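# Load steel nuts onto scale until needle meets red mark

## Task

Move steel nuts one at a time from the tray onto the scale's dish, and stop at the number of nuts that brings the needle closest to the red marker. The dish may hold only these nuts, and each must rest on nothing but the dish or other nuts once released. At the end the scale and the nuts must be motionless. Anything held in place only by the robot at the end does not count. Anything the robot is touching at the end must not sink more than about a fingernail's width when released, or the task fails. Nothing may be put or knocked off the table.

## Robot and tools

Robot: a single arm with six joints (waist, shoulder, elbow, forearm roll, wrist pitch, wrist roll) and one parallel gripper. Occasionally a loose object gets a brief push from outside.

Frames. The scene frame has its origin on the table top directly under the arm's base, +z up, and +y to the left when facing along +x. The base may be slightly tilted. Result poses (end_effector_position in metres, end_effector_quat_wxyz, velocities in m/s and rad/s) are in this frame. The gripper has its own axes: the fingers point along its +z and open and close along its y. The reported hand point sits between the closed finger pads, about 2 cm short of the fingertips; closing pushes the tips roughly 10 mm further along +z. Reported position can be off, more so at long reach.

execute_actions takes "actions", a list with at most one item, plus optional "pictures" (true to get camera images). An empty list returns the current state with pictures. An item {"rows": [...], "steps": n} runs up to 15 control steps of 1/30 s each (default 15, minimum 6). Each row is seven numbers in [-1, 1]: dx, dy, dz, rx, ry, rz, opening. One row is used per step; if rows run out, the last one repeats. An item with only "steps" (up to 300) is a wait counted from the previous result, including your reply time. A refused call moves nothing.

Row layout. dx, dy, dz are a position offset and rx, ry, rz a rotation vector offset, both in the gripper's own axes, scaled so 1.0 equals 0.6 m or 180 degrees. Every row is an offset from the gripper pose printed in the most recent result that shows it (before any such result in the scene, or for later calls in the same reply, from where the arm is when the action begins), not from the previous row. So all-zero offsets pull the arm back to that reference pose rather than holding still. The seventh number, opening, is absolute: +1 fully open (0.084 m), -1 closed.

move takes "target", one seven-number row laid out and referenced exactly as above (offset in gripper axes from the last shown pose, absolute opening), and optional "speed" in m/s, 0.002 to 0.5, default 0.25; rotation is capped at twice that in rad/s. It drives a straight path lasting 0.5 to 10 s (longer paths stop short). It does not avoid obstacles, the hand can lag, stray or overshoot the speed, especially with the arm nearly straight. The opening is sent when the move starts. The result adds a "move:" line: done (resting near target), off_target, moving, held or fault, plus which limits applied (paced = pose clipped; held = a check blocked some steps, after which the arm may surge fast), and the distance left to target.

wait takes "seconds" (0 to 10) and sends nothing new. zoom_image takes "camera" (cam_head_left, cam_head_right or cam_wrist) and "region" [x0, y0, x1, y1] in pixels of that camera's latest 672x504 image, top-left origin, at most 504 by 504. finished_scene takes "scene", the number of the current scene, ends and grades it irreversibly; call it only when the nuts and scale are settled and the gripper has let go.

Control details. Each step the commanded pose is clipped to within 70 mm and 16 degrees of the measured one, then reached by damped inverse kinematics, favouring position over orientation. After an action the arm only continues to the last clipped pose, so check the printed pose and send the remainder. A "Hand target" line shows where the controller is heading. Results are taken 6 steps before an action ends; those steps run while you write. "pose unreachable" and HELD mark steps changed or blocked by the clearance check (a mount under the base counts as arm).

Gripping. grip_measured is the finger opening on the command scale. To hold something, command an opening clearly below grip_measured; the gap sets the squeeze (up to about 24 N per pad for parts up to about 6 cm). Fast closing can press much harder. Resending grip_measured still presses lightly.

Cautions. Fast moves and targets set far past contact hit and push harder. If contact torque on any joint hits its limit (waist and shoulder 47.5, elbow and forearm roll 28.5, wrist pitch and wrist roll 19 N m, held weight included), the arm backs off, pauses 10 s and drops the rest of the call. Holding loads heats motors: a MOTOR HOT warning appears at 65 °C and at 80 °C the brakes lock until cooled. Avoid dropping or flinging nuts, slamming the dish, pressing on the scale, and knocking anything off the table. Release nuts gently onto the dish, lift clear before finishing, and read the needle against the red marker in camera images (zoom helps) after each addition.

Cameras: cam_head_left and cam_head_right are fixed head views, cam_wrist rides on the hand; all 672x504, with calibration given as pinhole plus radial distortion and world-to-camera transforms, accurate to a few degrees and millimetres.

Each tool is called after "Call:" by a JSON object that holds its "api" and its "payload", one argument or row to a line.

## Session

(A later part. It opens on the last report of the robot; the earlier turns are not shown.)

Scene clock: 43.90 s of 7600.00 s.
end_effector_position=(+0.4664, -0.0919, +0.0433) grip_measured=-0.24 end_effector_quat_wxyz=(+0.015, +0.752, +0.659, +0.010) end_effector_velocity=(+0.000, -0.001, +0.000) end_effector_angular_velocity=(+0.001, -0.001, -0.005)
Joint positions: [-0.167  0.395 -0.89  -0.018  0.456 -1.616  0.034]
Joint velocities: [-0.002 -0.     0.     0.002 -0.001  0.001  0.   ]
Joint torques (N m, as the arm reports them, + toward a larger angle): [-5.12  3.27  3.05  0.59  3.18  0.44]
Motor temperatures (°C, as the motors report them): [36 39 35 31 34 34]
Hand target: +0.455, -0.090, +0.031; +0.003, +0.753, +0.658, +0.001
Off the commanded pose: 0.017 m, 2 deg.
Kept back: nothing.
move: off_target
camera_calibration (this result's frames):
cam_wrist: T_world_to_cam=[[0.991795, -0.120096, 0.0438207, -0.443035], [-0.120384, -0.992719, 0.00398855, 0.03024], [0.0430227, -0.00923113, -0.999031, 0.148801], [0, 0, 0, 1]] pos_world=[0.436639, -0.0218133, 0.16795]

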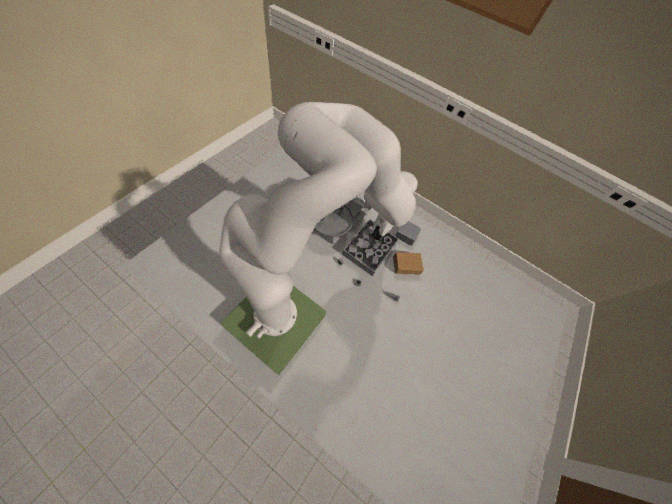

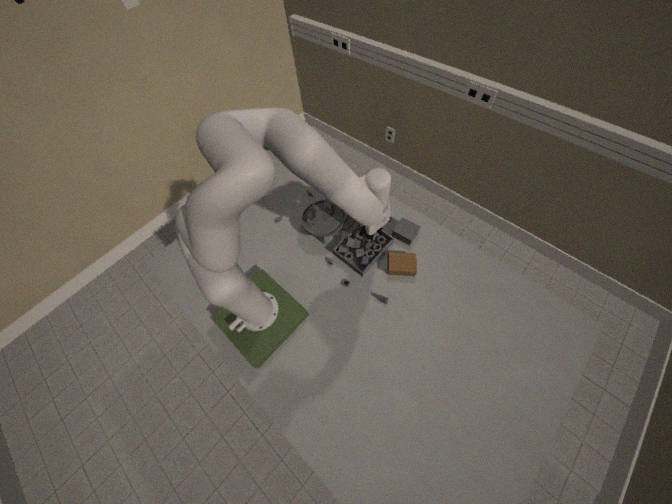

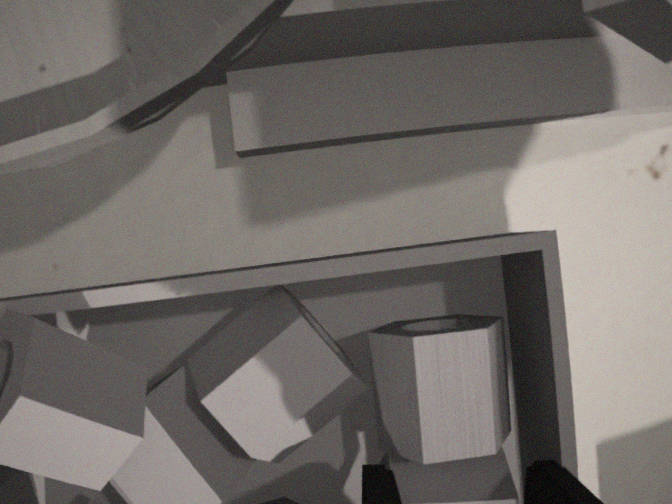

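Call:
{"api": "move", "payload": {
  "target": [0, -0.004, -0.003, 0, 0, 0, -0.7],
  "speed": 0.03
}}

Scene clock: 44.83 s of 7600.00 s.
end_effector_position=(+0.4633, -0.0918, +0.0443) grip_measured=-0.34 end_effector_quat_wxyz=(+0.014, +0.752, +0.659, +0.009) end_effector_velocity=(-0.000, +0.001, +0.001) end_effector_angular_velocity=(+0.001, -0.000, -0.000)
Joint positions: [-0.167  0.386 -0.879 -0.018  0.457 -1.616  0.029]
Joint velocities: [ 0.001 -0.005  0.002  0.002  0.002  0.    -0.   ]
Joint torques (N m, as the arm reports them, + toward a larger angle): [  1.99 -13.31  -1.42   0.62   3.65   0.04]
Motor temperatures (°C, as the motors report them): [36 39 35 31 34 34]
Hand target: +0.464, -0.092, +0.045; +0.015, +0.752, +0.659, +0.010
Off the commanded pose: 0.001 m, 0 deg.
Kept back: nothing.
move: done
camera_calibration (this result's frames):
cam_wrist: T_world_to_cam=[[0.991805, -0.120668, 0.0419765, -0.439999], [-0.120937, -0.992652, 0.00391444, 0.0302759], [0.0411957, -0.00895887, -0.999111, 0.150858], [0, 0, 0, 1]] pos_world=[0.43384, -0.0216888, 0.169075]

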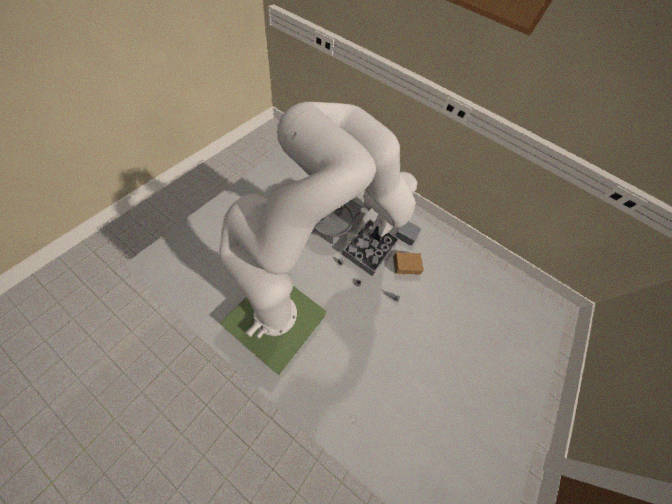

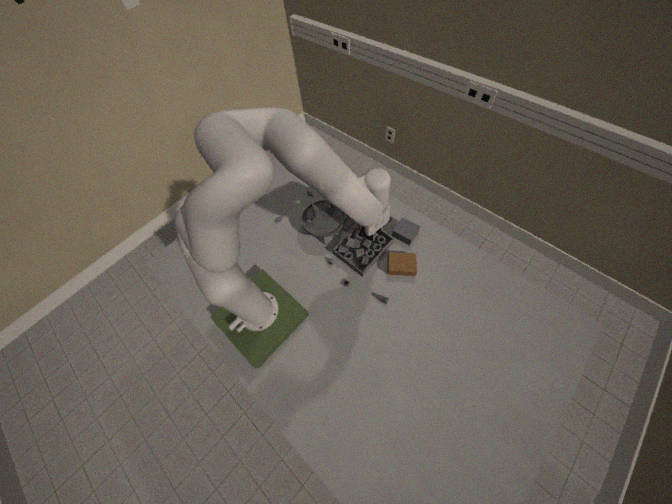

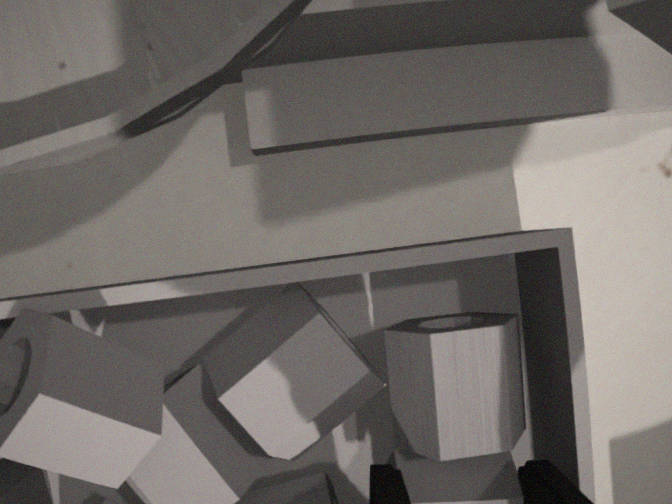

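Call:
{"api": "move", "payload": {
  "target": [0, 0, -0.15, 0.0105, 0.0016, 0, -0.8],
  "speed": 0.12
}}

Scene clock: 46.37 s of 7600.00 s.
end_effector_position=(+0.4600, -0.0911, +0.1336) grip_measured=-0.34 end_effector_quat_wxyz=(+0.000, +0.753, +0.659, -0.000) end_effector_velocity=(+0.002, -0.000, +0.004) end_effector_angular_velocity=(-0.000, -0.005, -0.001)
Joint positions: [-0.166  0.179 -0.922 -0.008  0.74  -1.625  0.029]
Joint velocities: [-0.    -0.006 -0.006  0.001  0.007 -0.     0.   ]
Joint torques (N m, as the arm reports them, + toward a larger angle): [  0.9  -22.31 -10.72   0.57  -2.11   0.03]
Motor temperatures (°C, as the motors report them): [36 39 35 31 34 34]
Hand target: +0.460, -0.091, +0.134; +0.000, +0.753, +0.659, +0.000
Off the commanded pose: 0.001 m, 0 deg.
Kept back: nothing.
move: done
camera_calibration (this result's frames):
cam_wrist: T_world_to_cam=[[0.992595, -0.121198, 0.00813553, -0.436235], [-0.121192, -0.992628, -0.00117485, 0.0309836], [0.00821794, 0.000180191, -0.999966, 0.25632], [0, 0, 0, 1]] pos_world=[0.434653, -0.0221615, 0.259897]

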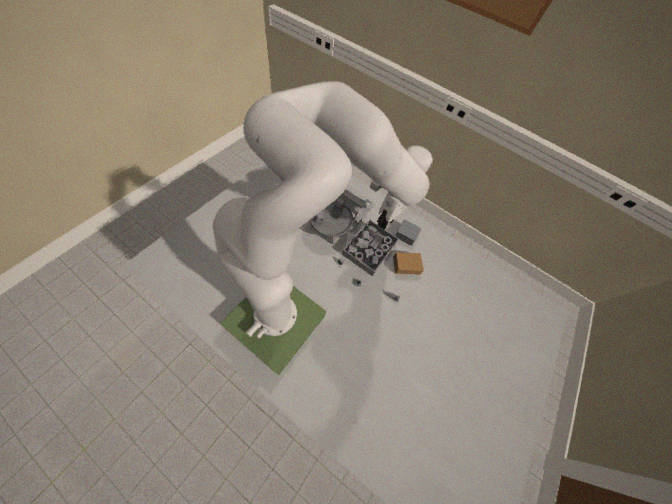

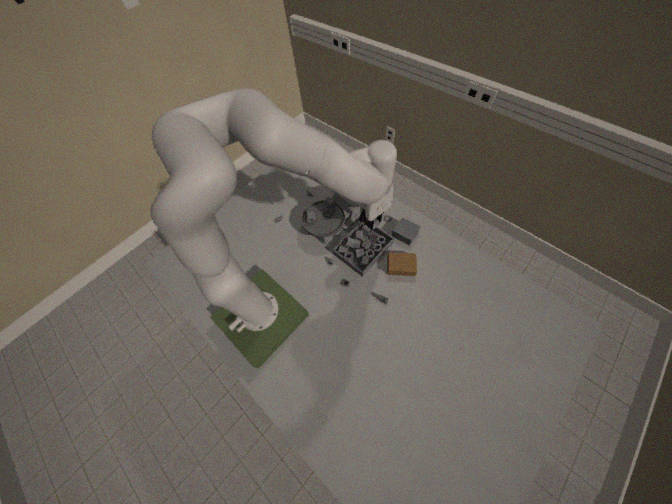

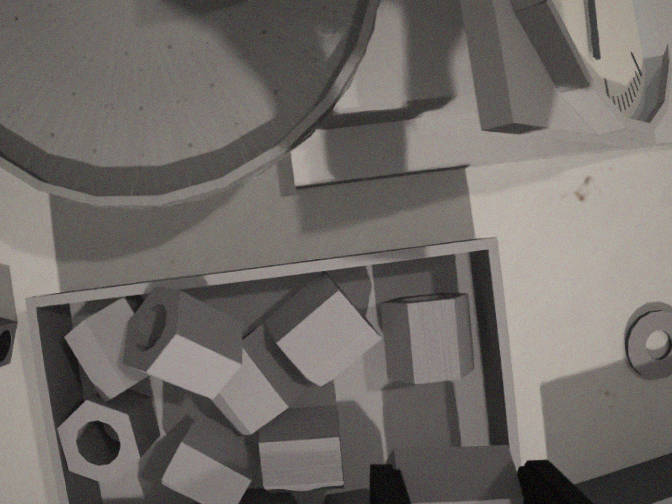

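Call:
{"api": "move", "payload": {
  "target": [0.348, -0.148, -0.069, 0, 0, 0, -0.8],
  "speed": 0.25
}}

Call:
{"api": "move", "payload": {
  "target": [0, 0, 0.115, 0, 0, 0, -0.8],
  "speed": 0.12
}}

Scene clock: 48.37 s of 7600.00 s.
end_effector_position=(+0.4006, +0.1269, +0.1748) grip_measured=-0.34 end_effector_quat_wxyz=(+0.001, +0.753, +0.658, -0.000) end_effector_velocity=(-0.000, +0.002, +0.002) end_effector_angular_velocity=(+0.000, -0.003, +0.000)
Joint positions: [ 0.338 -0.046 -0.777 -0.011  0.824 -1.118  0.029]
Joint velocities: [ 0.006 -0.003 -0.002 -0.001  0.002  0.006  0.   ]
Joint torques (N m, as the arm reports them, + toward a larger angle): [  1.09 -18.6  -10.9    0.46  -2.09  -0.08]
Motor temperatures (°C, as the motors report them): [36 39 35 31 34 34]
Hand target: +0.401, +0.127, +0.175; +0.001, +0.753, +0.658, -0.000
Off the commanded pose: 0.001 m, 0 deg.
Kept back: nothing.
move: done
camera_calibration (this result's frames):
cam_wrist: T_world_to_cam=[[0.992522, -0.121736, 0.00895536, -0.351234], [-0.121746, -0.992561, 0.000524686, 0.240171], [0.00882487, -0.00161104, -0.99996, 0.297997], [0, 0, 0, 1]] pos_world=[0.375218, 0.196107, 0.301005]

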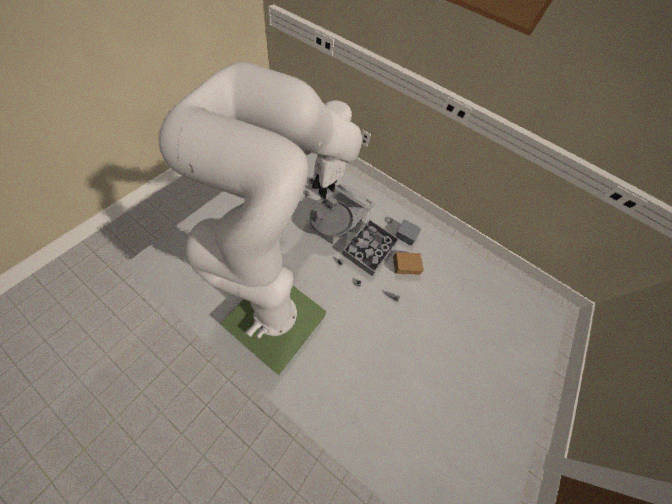

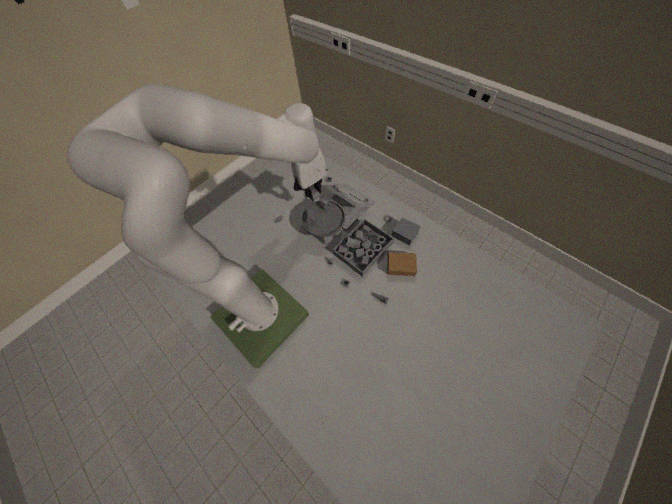

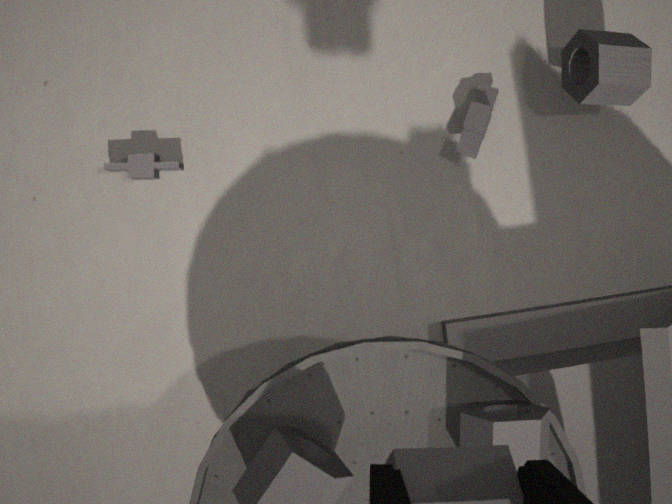

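Scene clock: 49.40 s of 7600.00 s.
end_effector_position=(+0.4008, +0.1271, +0.1064) grip_measured=-0.34 end_effector_quat_wxyz=(+0.001, +0.753, +0.658, +0.000) end_effector_velocity=(-0.001, -0.000, -0.002) end_effector_angular_velocity=(-0.000, +0.002, -0.000)
Joint positions: [ 0.337  0.106 -0.721 -0.013  0.615 -1.117  0.029]
Joint velocities: [-0.     0.006  0.001  0.    -0.005 -0.001 -0.   ]
Joint torques (N m, as the arm reports them, + toward a larger angle): [  1.04 -20.26  -9.57   0.65  -2.23   0.03]
Motor temperatures (°C, as the motors report them): [36 39 35 31 34 34]
Hand target: +0.401, +0.127, +0.106; +0.001, +0.753, +0.658, -0.000
Off the commanded pose: 0.001 m, 0 deg.
Kept back: nothing.
move: done
camera_calibration (this result's frames):
cam_wrist: T_world_to_cam=[[0.992552, -0.121444, 0.00954682, -0.350933], [-0.121449, -0.992598, -0.000128111, 0.240344], [0.00949171, -0.00103229, -0.999954, 0.229214], [0, 0, 0, 1]] pos_world=[0.375333, 0.196182, 0.232585]

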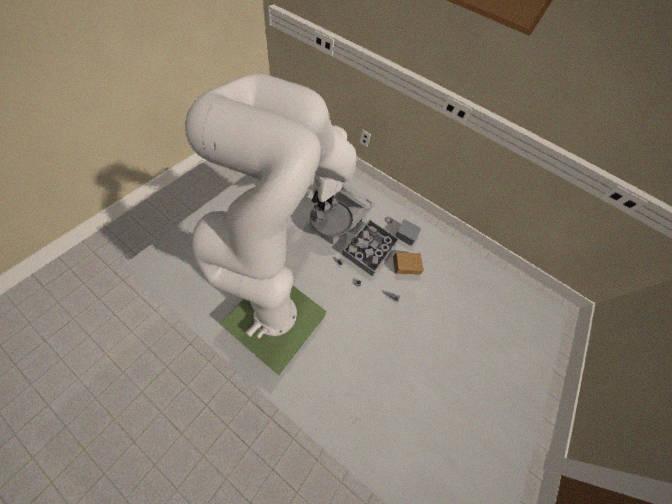

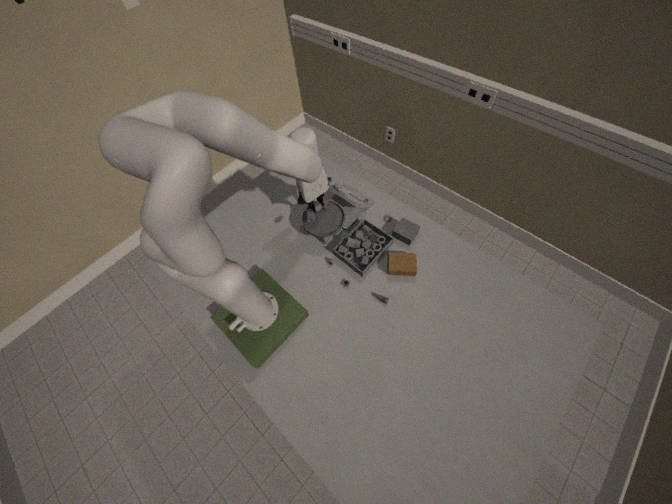

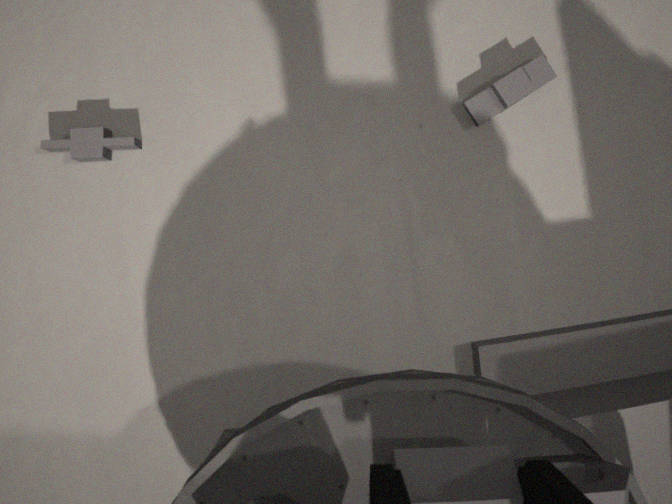

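Call:
{"api": "move", "payload": {
  "target": [0, 0, -0.05, 0, 0, 0, -0.8],
  "speed": 0.12
}}

Call:
{"api": "move", "payload": {
  "target": [-0.152, 0.0, 0, 0, 0, 0, -0.8],
  "speed": 0.2
}}

Scene clock: 50.50 s of 7600.00 s.
end_effector_position=(+0.4006, +0.1270, +0.1360) grip_measured=-0.34 end_effector_quat_wxyz=(+0.001, +0.753, +0.658, -0.000) end_effector_velocity=(+0.001, +0.000, +0.004) end_effector_angular_velocity=(+0.002, -0.004, -0.000)
Joint positions: [ 0.338  0.034 -0.739 -0.012  0.705 -1.117  0.029]
Joint velocities: [-0.    -0.007 -0.003  0.001  0.006 -0.001  0.   ]
Joint torques (N m, as the arm reports them, + toward a larger angle): [  0.64 -19.26 -10.41   0.71  -2.26   0.02]
Motor temperatures (°C, as the motors report them): [36 39 35 31 34 34]
Hand target: +0.401, +0.127, +0.136; +0.001, +0.753, +0.658, -0.000
Off the commanded pose: 0.000 m, 0 deg.
Kept back: nothing.
move: done
camera_calibration (this result's frames):
cam_wrist: T_world_to_cam=[[0.992542, -0.121561, 0.00909656, -0.350953], [-0.121569, -0.992583, 0.000251238, 0.240218], [0.00899855, -0.00135522, -0.999959, 0.259033], [0, 0, 0, 1]] pos_world=[0.375207, 0.196125, 0.262155]

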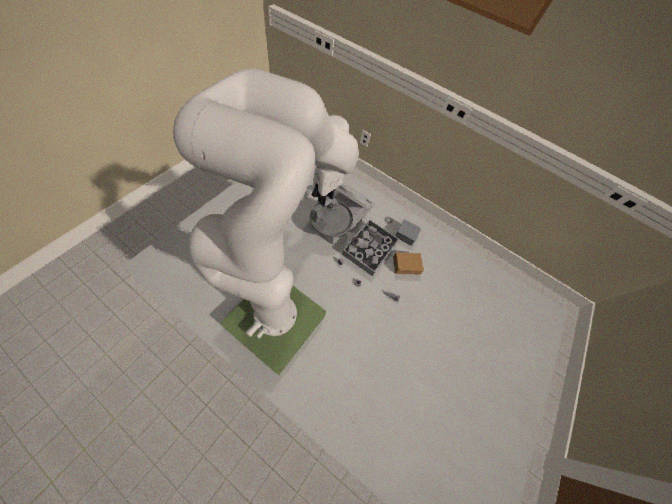

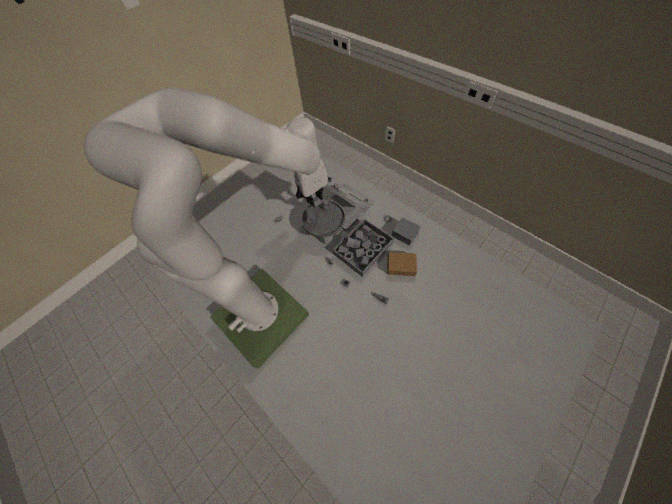

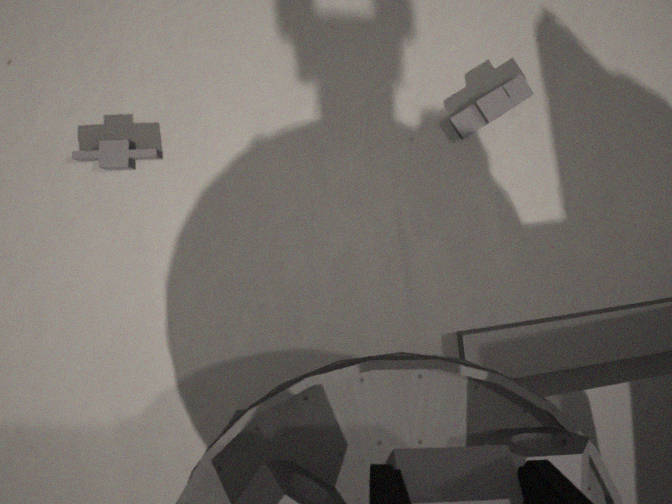

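Scene clock: 51.50 s of 7600.00 s.
end_effector_position=(+0.3881, +0.0372, +0.1359) grip_measured=-0.34 end_effector_quat_wxyz=(+0.001, +0.753, +0.659, -0.000) end_effector_velocity=(+0.001, -0.002, +0.001) end_effector_angular_velocity=(+0.002, -0.002, +0.001)
Joint positions: [ 0.126 -0.062 -0.627 -0.011  0.688 -1.33   0.029]
Joint velocities: [-0.006 -0.002  0.     0.002 -0.001 -0.008  0.   ]
Joint torques (N m, as the arm reports them, + toward a larger angle): [  1.15 -17.59 -10.17   0.39  -2.13   0.1 ]
Motor temperatures (°C, as the motors report them): [36 39 35 31 34 34]
Hand target: +0.388, +0.037, +0.136; +0.000, +0.753, +0.658, -0.000
Off the commanded pose: 0.001 m, 0 deg.
Kept back: nothing.
move: done
camera_calibration (this result's frames):
cam_wrist: T_world_to_cam=[[0.992586, -0.121237, 0.00859669, -0.349408], [-0.121239, -0.992623, -0.000258408, 0.149503], [0.00856461, -0.000785762, -0.999963, 0.259107], [0, 0, 0, 1]] pos_world=[0.362724, 0.106243, 0.26214]

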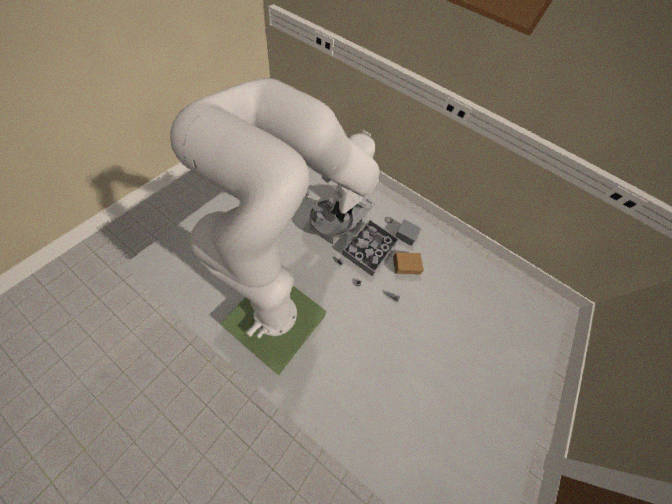

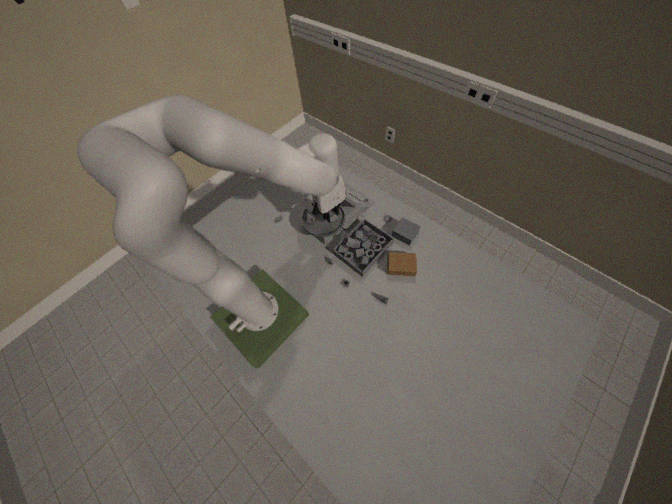

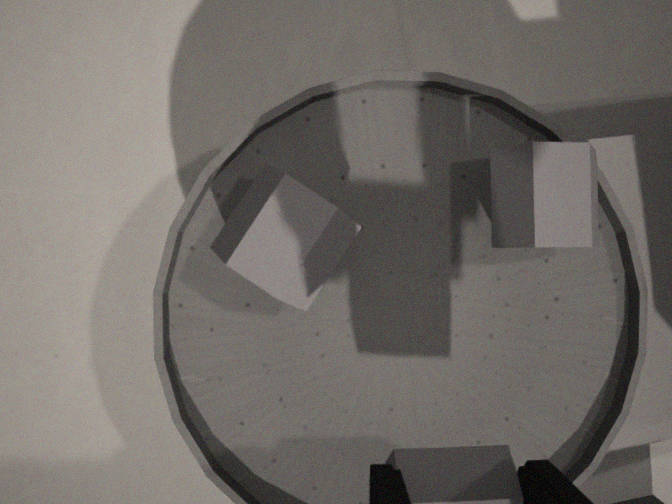

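Call:
{"api": "move", "payload": {
  "target": [0.004, 0.018, 0.062, 0, 0, 0, -0.8],
  "speed": 0.05
}}

Scene clock: 53.00 s of 7600.00 s.
end_effector_position=(+0.3995, +0.0382, +0.0995) grip_measured=-0.34 end_effector_quat_wxyz=(+0.001, +0.753, +0.659, +0.000) end_effector_velocity=(+0.000, +0.000, -0.003) end_effector_angular_velocity=(-0.000, +0.001, +0.000)
Joint positions: [ 0.125  0.067 -0.645 -0.012  0.575 -1.33   0.029]
Joint velocities: [-0.     0.01  -0.001 -0.    -0.008  0.     0.   ]
Joint torques (N m, as the arm reports them, + toward a larger angle): [  0.71 -15.21  -8.89   0.56  -3.05  -0.07]
Motor temperatures (°C, as the motors report them): [36 39 35 31 34 34]
Hand target: +0.399, +0.038, +0.099; +0.000, +0.753, +0.659, -0.000
Off the commanded pose: 0.001 m, 0 deg.
Kept back: nothing.
move: done
camera_calibration (this result's frames):
cam_wrist: T_world_to_cam=[[0.992592, -0.121108, 0.00973667, -0.360367], [-0.121107, -0.992639, -0.000715251, 0.151865], [0.00975162, -0.000469225, -0.999952, 0.222151], [0, 0, 0, 1]] pos_world=[0.373922, 0.107208, 0.225758]

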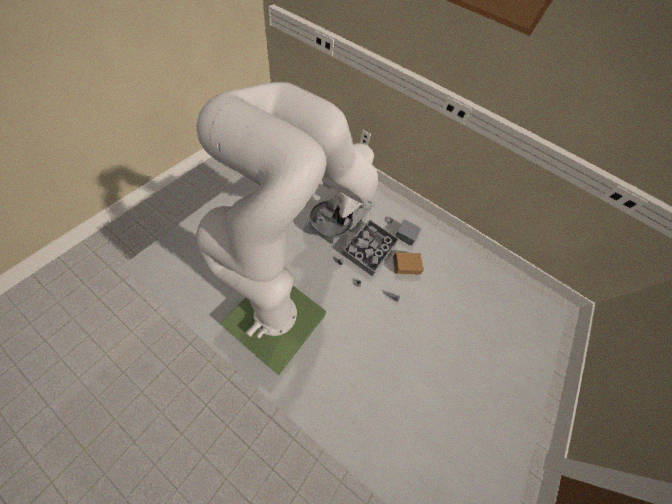

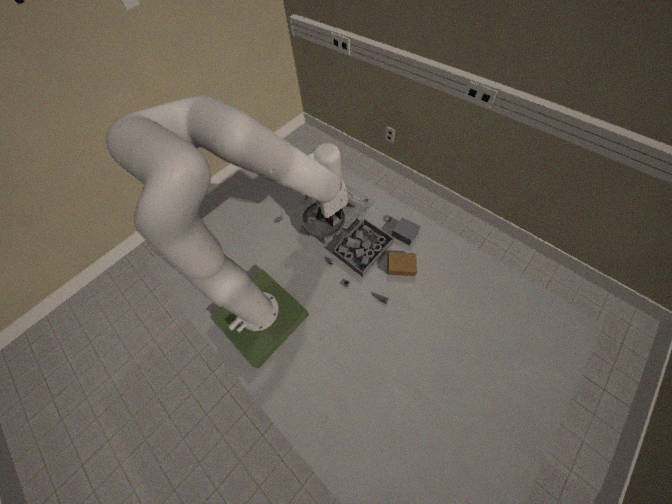

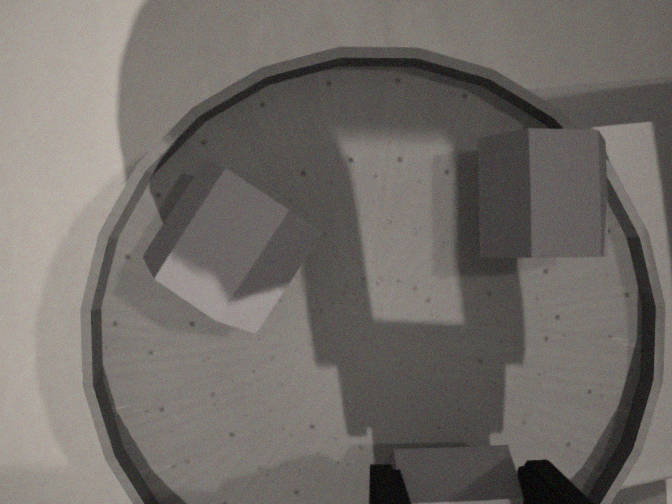

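Call:
{"api": "move", "payload": {
  "target": [0, 0, -0.004, 0, 0, 0, -0.8],
  "speed": 0.02
}}

Call:
{"api": "move", "payload": {
  "target": [0, 0, 0, 0, 0, 0, -0.1],
  "speed": 0.02
}}

Scene clock: 54.00 s of 7600.00 s.
end_effector_position=(+0.3994, +0.0382, +0.1017) grip_measured=-0.34 end_effector_quat_wxyz=(+0.001, +0.753, +0.659, +0.000) end_effector_velocity=(-0.000, +0.000, +0.001) end_effector_angular_velocity=(+0.001, +0.001, -0.001)
Joint positions: [ 0.125  0.061 -0.646 -0.012  0.583 -1.33   0.029]
Joint velocities: [ 0.001 -0.002 -0.     0.001  0.003  0.001 -0.   ]
Joint torques (N m, as the arm reports them, + toward a larger angle): [  0.81 -16.84  -8.77   0.54  -2.27  -0.1 ]
Motor temperatures (°C, as the motors report them): [36 39 35 31 34 34]
Hand target: +0.399, +0.038, +0.102; +0.001, +0.753, +0.659, +0.000
Off the commanded pose: 0.000 m, 0 deg.
Kept back: nothing.
move: done
camera_calibration (this result's frames):
cam_wrist: T_world_to_cam=[[0.992591, -0.121137, 0.00942516, -0.360256], [-0.121136, -0.992636, -0.000626723, 0.151828], [0.00943167, -0.000519648, -0.999955, 0.224411], [0, 0, 0, 1]] pos_world=[0.373862, 0.107186, 0.227891]

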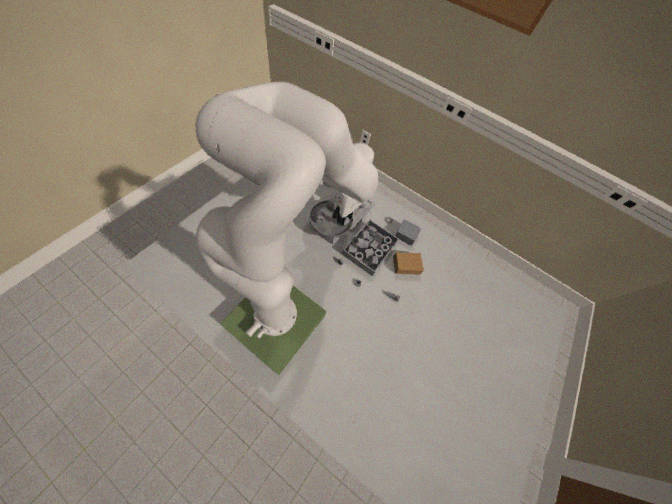

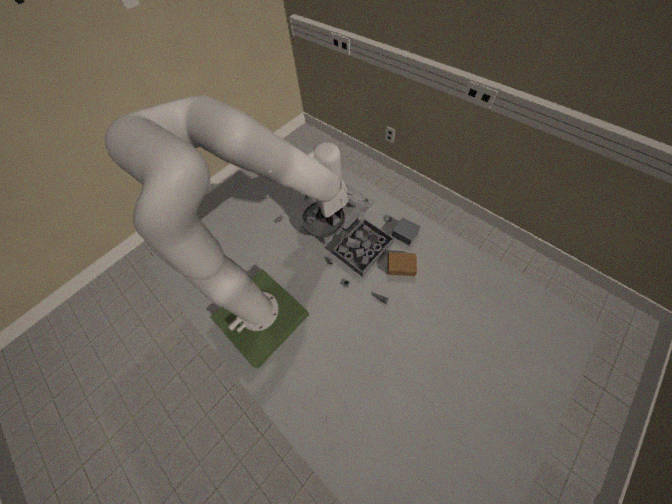

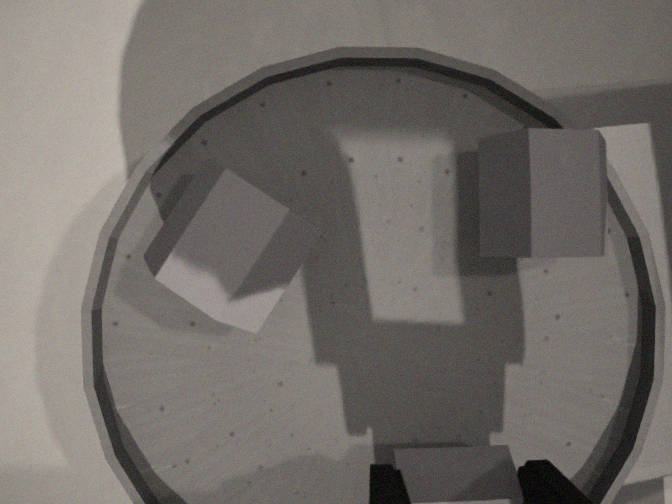

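Scene clock: 54.50 s of 7600.00 s.
end_effector_position=(+0.3993, +0.0382, +0.1016) grip_measured=-0.11 end_effector_quat_wxyz=(+0.001, +0.753, +0.659, +0.000) end_effector_velocity=(+0.000, -0.000, +0.001) end_effector_angular_velocity=(-0.000, -0.002, +0.000)
Joint positions: [ 0.125  0.061 -0.646 -0.012  0.583 -1.33   0.039]
Joint velocities: [-0.001 -0.002  0.    -0.001 -0.001 -0.     0.   ]
Joint torques (N m, as the arm reports them, + toward a larger angle): [  0.93 -18.87  -9.23   0.7   -2.05   0.06]
Motor temperatures (°C, as the motors report them): [36 39 35 31 34 34]
Hand target: +0.399, +0.038, +0.102; +0.001, +0.753, +0.659, +0.000
Off the commanded pose: 0.000 m, 0 deg.
Kept back: nothing.
move: done
camera_calibration (this result's frames):
cam_wrist: T_world_to_cam=[[0.992594, -0.121128, 0.00926969, -0.360195], [-0.121127, -0.992637, -0.000594395, 0.151816], [0.00927344, -0.000532821, -0.999957, 0.224398], [0, 0, 0, 1]] pos_world=[0.373836, 0.107188, 0.227817]

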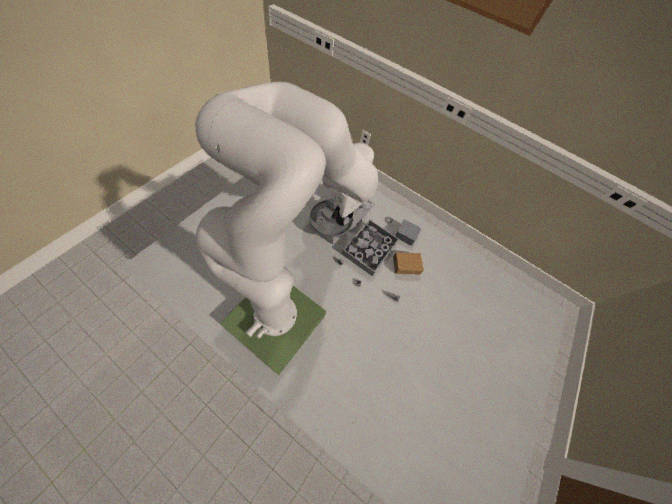

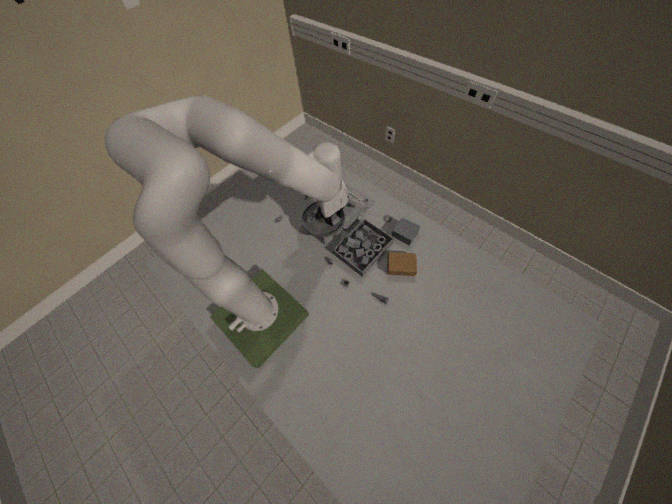

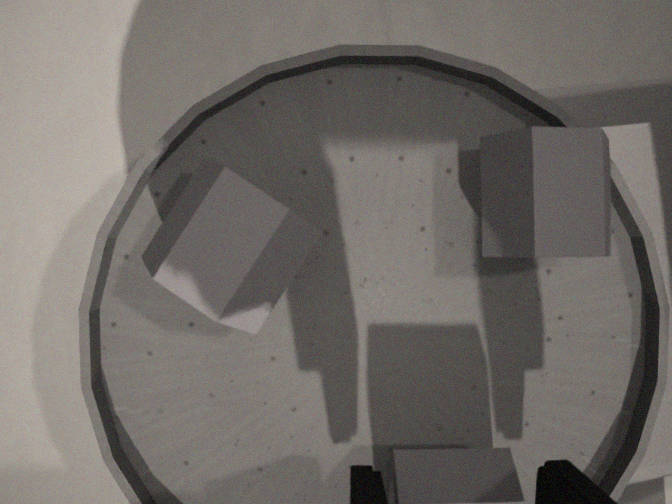

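Call:
{"api": "move", "payload": {
  "target": [0, 0, -0.045, 0, 0, 0, -0.15],
  "speed": 0.2
}}

Call:
{"api": "move", "payload": {
  "target": [-0.145, 0.134, 0.03, 0, 0, -0.542, -0.15],
  "speed": 0.5
}}

Scene clock: 56.30 s of 7600.00 s.
end_effector_position=(+0.3991, +0.0381, +0.1282) grip_measured=-0.16 end_effector_quat_wxyz=(+0.001, +0.753, +0.659, -0.000) end_effector_velocity=(-0.000, +0.000, +0.002) end_effector_angular_velocity=(+0.000, +0.001, -0.001)
Joint positions: [ 0.125 -0.008 -0.661 -0.011  0.668 -1.33   0.037]
Joint velocities: [ 0.001 -0.004 -0.002  0.001  0.008  0.001 -0.   ]
Joint torques (N m, as the arm reports them, + toward a larger angle): [  1.02 -17.29  -9.95   0.61  -1.93  -0.06]
Motor temperatures (°C, as the motors report them): [36 39 35 31 34 34]
Hand target: +0.399, +0.038, +0.129; +0.001, +0.753, +0.659, +0.000
Off the commanded pose: 0.000 m, 0 deg.
Kept back: nothing.
move: done
camera_calibration (this result's frames):
cam_wrist: T_world_to_cam=[[0.992585, -0.121234, 0.00884405, -0.360208], [-0.121236, -0.992624, -0.000344876, 0.151749], [0.00882062, -0.000729899, -0.999961, 0.251189], [0, 0, 0, 1]] pos_world=[0.373718, 0.107144, 0.254417]

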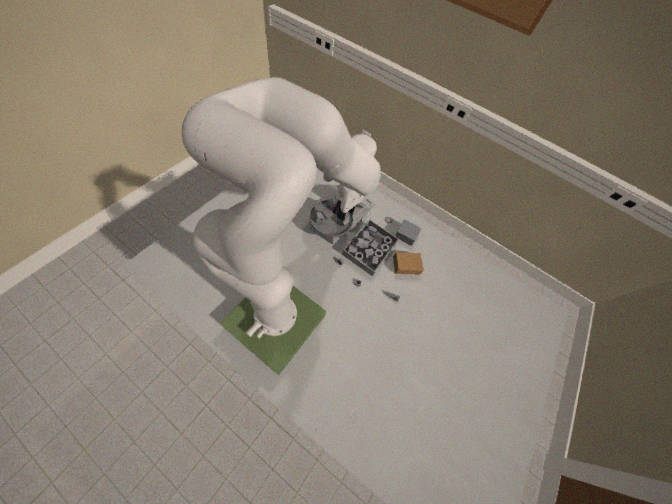

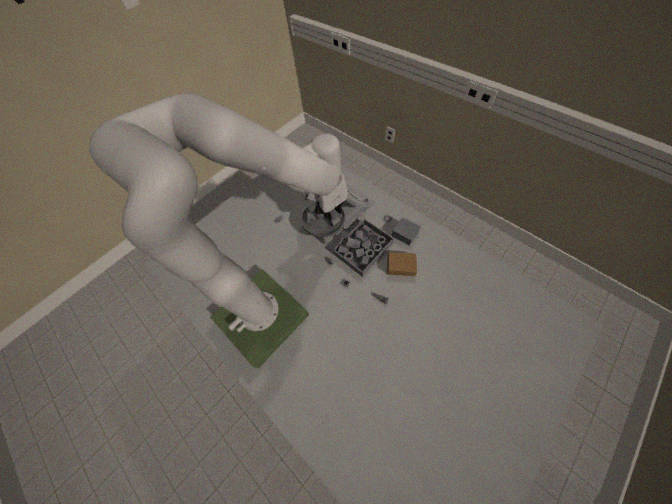

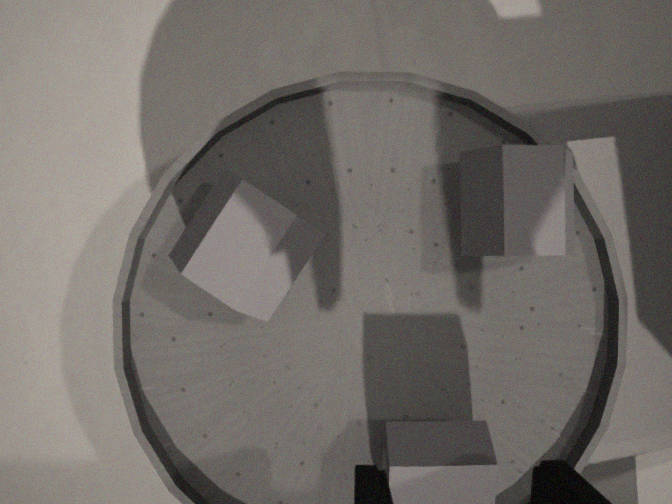

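Scene clock: 58.67 s of 7600.00 s.
end_effector_position=(+0.4669, -0.0587, +0.1103) grip_measured=-0.16 end_effector_quat_wxyz=(+0.000, +0.001, +1.000, -0.000) end_effector_velocity=(+0.000, -0.000, +0.000) end_effector_angular_velocity=(+0.005, +0.000, +0.011)
Joint positions: [-0.096  0.233 -0.914 -0.01   0.678 -3.255  0.037]
Joint velocities: [-0.002  0.002 -0.003  0.008  0.002 -0.019 -0.   ]
Joint torques (N m, as the arm reports them, + toward a larger angle): [  0.92 -22.52  -9.78   0.47  -1.95  -0.25]
Motor temperatures (°C, as the motors report them): [36 39 35 31 34 34]
Hand target: +0.467, -0.059, +0.110; +0.000, +0.001, +1.000, -0.000
Off the commanded pose: 0.000 m, 0 deg.
Kept back: nothing.
move: done
camera_calibration (this result's frames):
cam_wrist: T_world_to_cam=[[-0.00966886, 0.999927, 0.00729959, 0.0949041], [0.999953, 0.0096755, -0.000873977, -0.400694], [-0.00094454, 0.00729079, -0.999973, 0.23765], [0, 0, 0, 1]] pos_world=[0.401817, -0.0927529, 0.236601]

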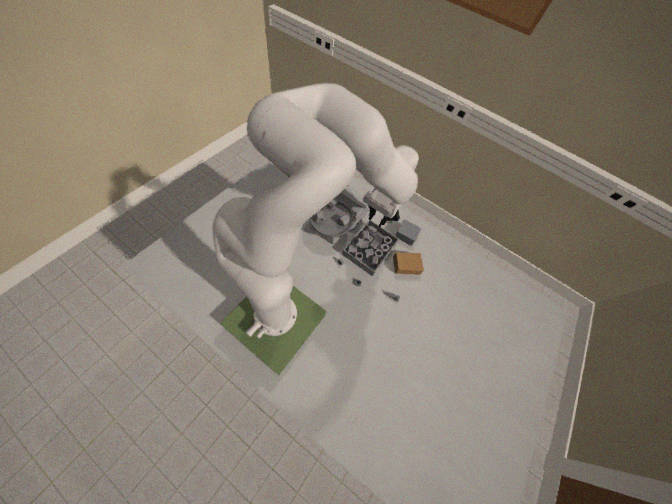

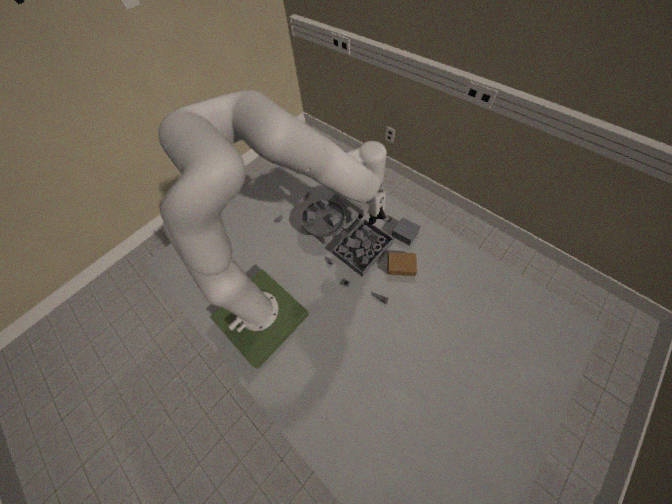

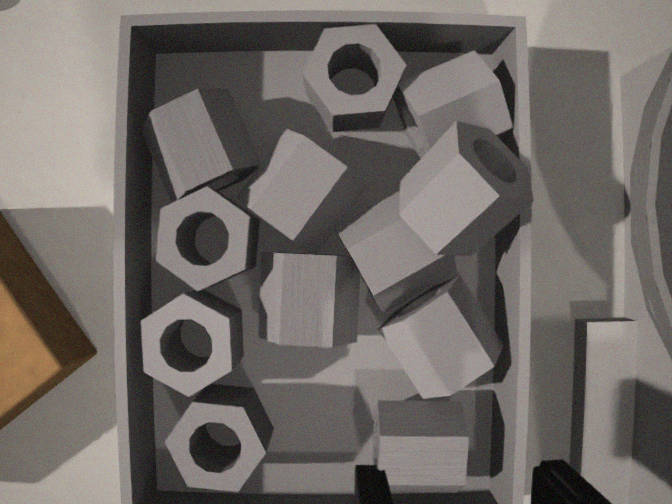

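Call:
{"api": "move", "payload": {
  "target": [-0.002, -0.002, 0.124, 0, 0, 0, -0.12],
  "speed": 0.08
}}

Scene clock: 60.23 s of 7600.00 s.
end_effector_position=(+0.4683, -0.0598, +0.0363) grip_measured=-0.13 end_effector_quat_wxyz=(+0.000, +0.001, +1.000, -0.000) end_effector_velocity=(+0.001, -0.000, -0.001) end_effector_angular_velocity=(-0.000, -0.003, +0.000)
Joint positions: [-0.099  0.42  -0.913 -0.012  0.49  -3.255  0.038]
Joint velocities: [ 0.     0.004 -0.001 -0.    -0.006 -0.     0.   ]
Joint torques (N m, as the arm reports them, + toward a larger angle): [  0.49 -24.04  -8.62   0.43  -1.89   0.05]
Motor temperatures (°C, as the motors report them): [36 39 35 31 34 34]
Hand target: +0.468, -0.060, +0.036; +0.000, +0.001, +1.000, -0.000
Off the commanded pose: 0.001 m, 0 deg.
Kept back: nothing.
move: done
camera_calibration (this result's frames):
cam_wrist: T_world_to_cam=[[-0.0099793, 0.999921, 0.00758933, 0.0966325], [0.99995, 0.00998216, -0.000339814, -0.402208], [-0.000415545, 0.00758556, -0.999971, 0.163477], [0, 0, 0, 1]] pos_world=[0.40322, -0.0938501, 0.162603]

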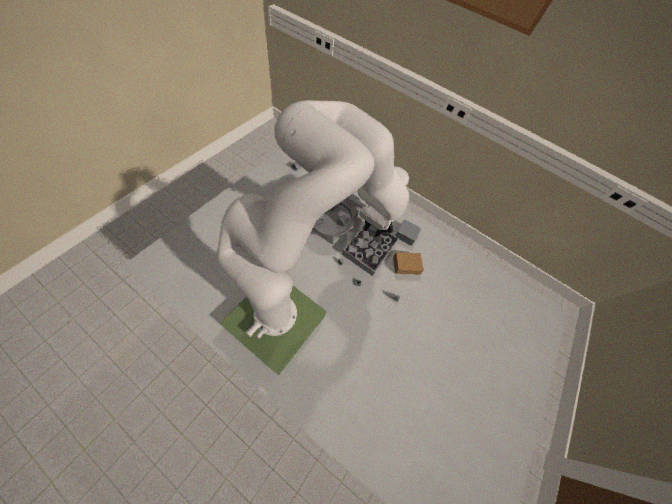

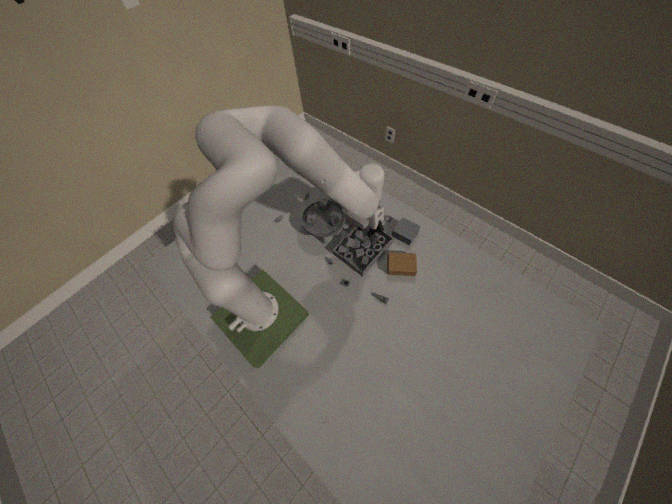

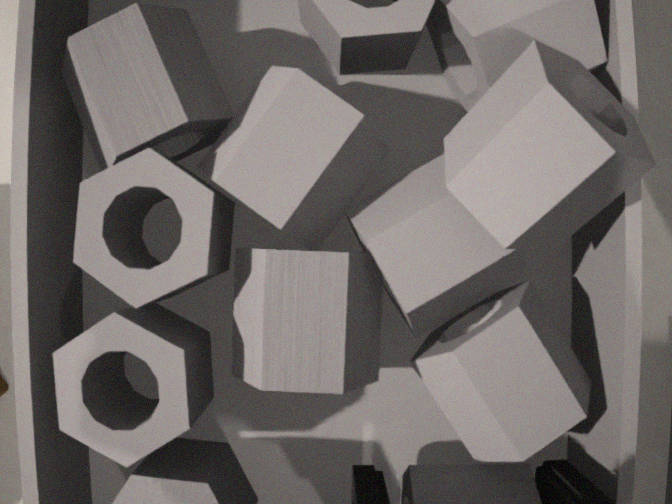

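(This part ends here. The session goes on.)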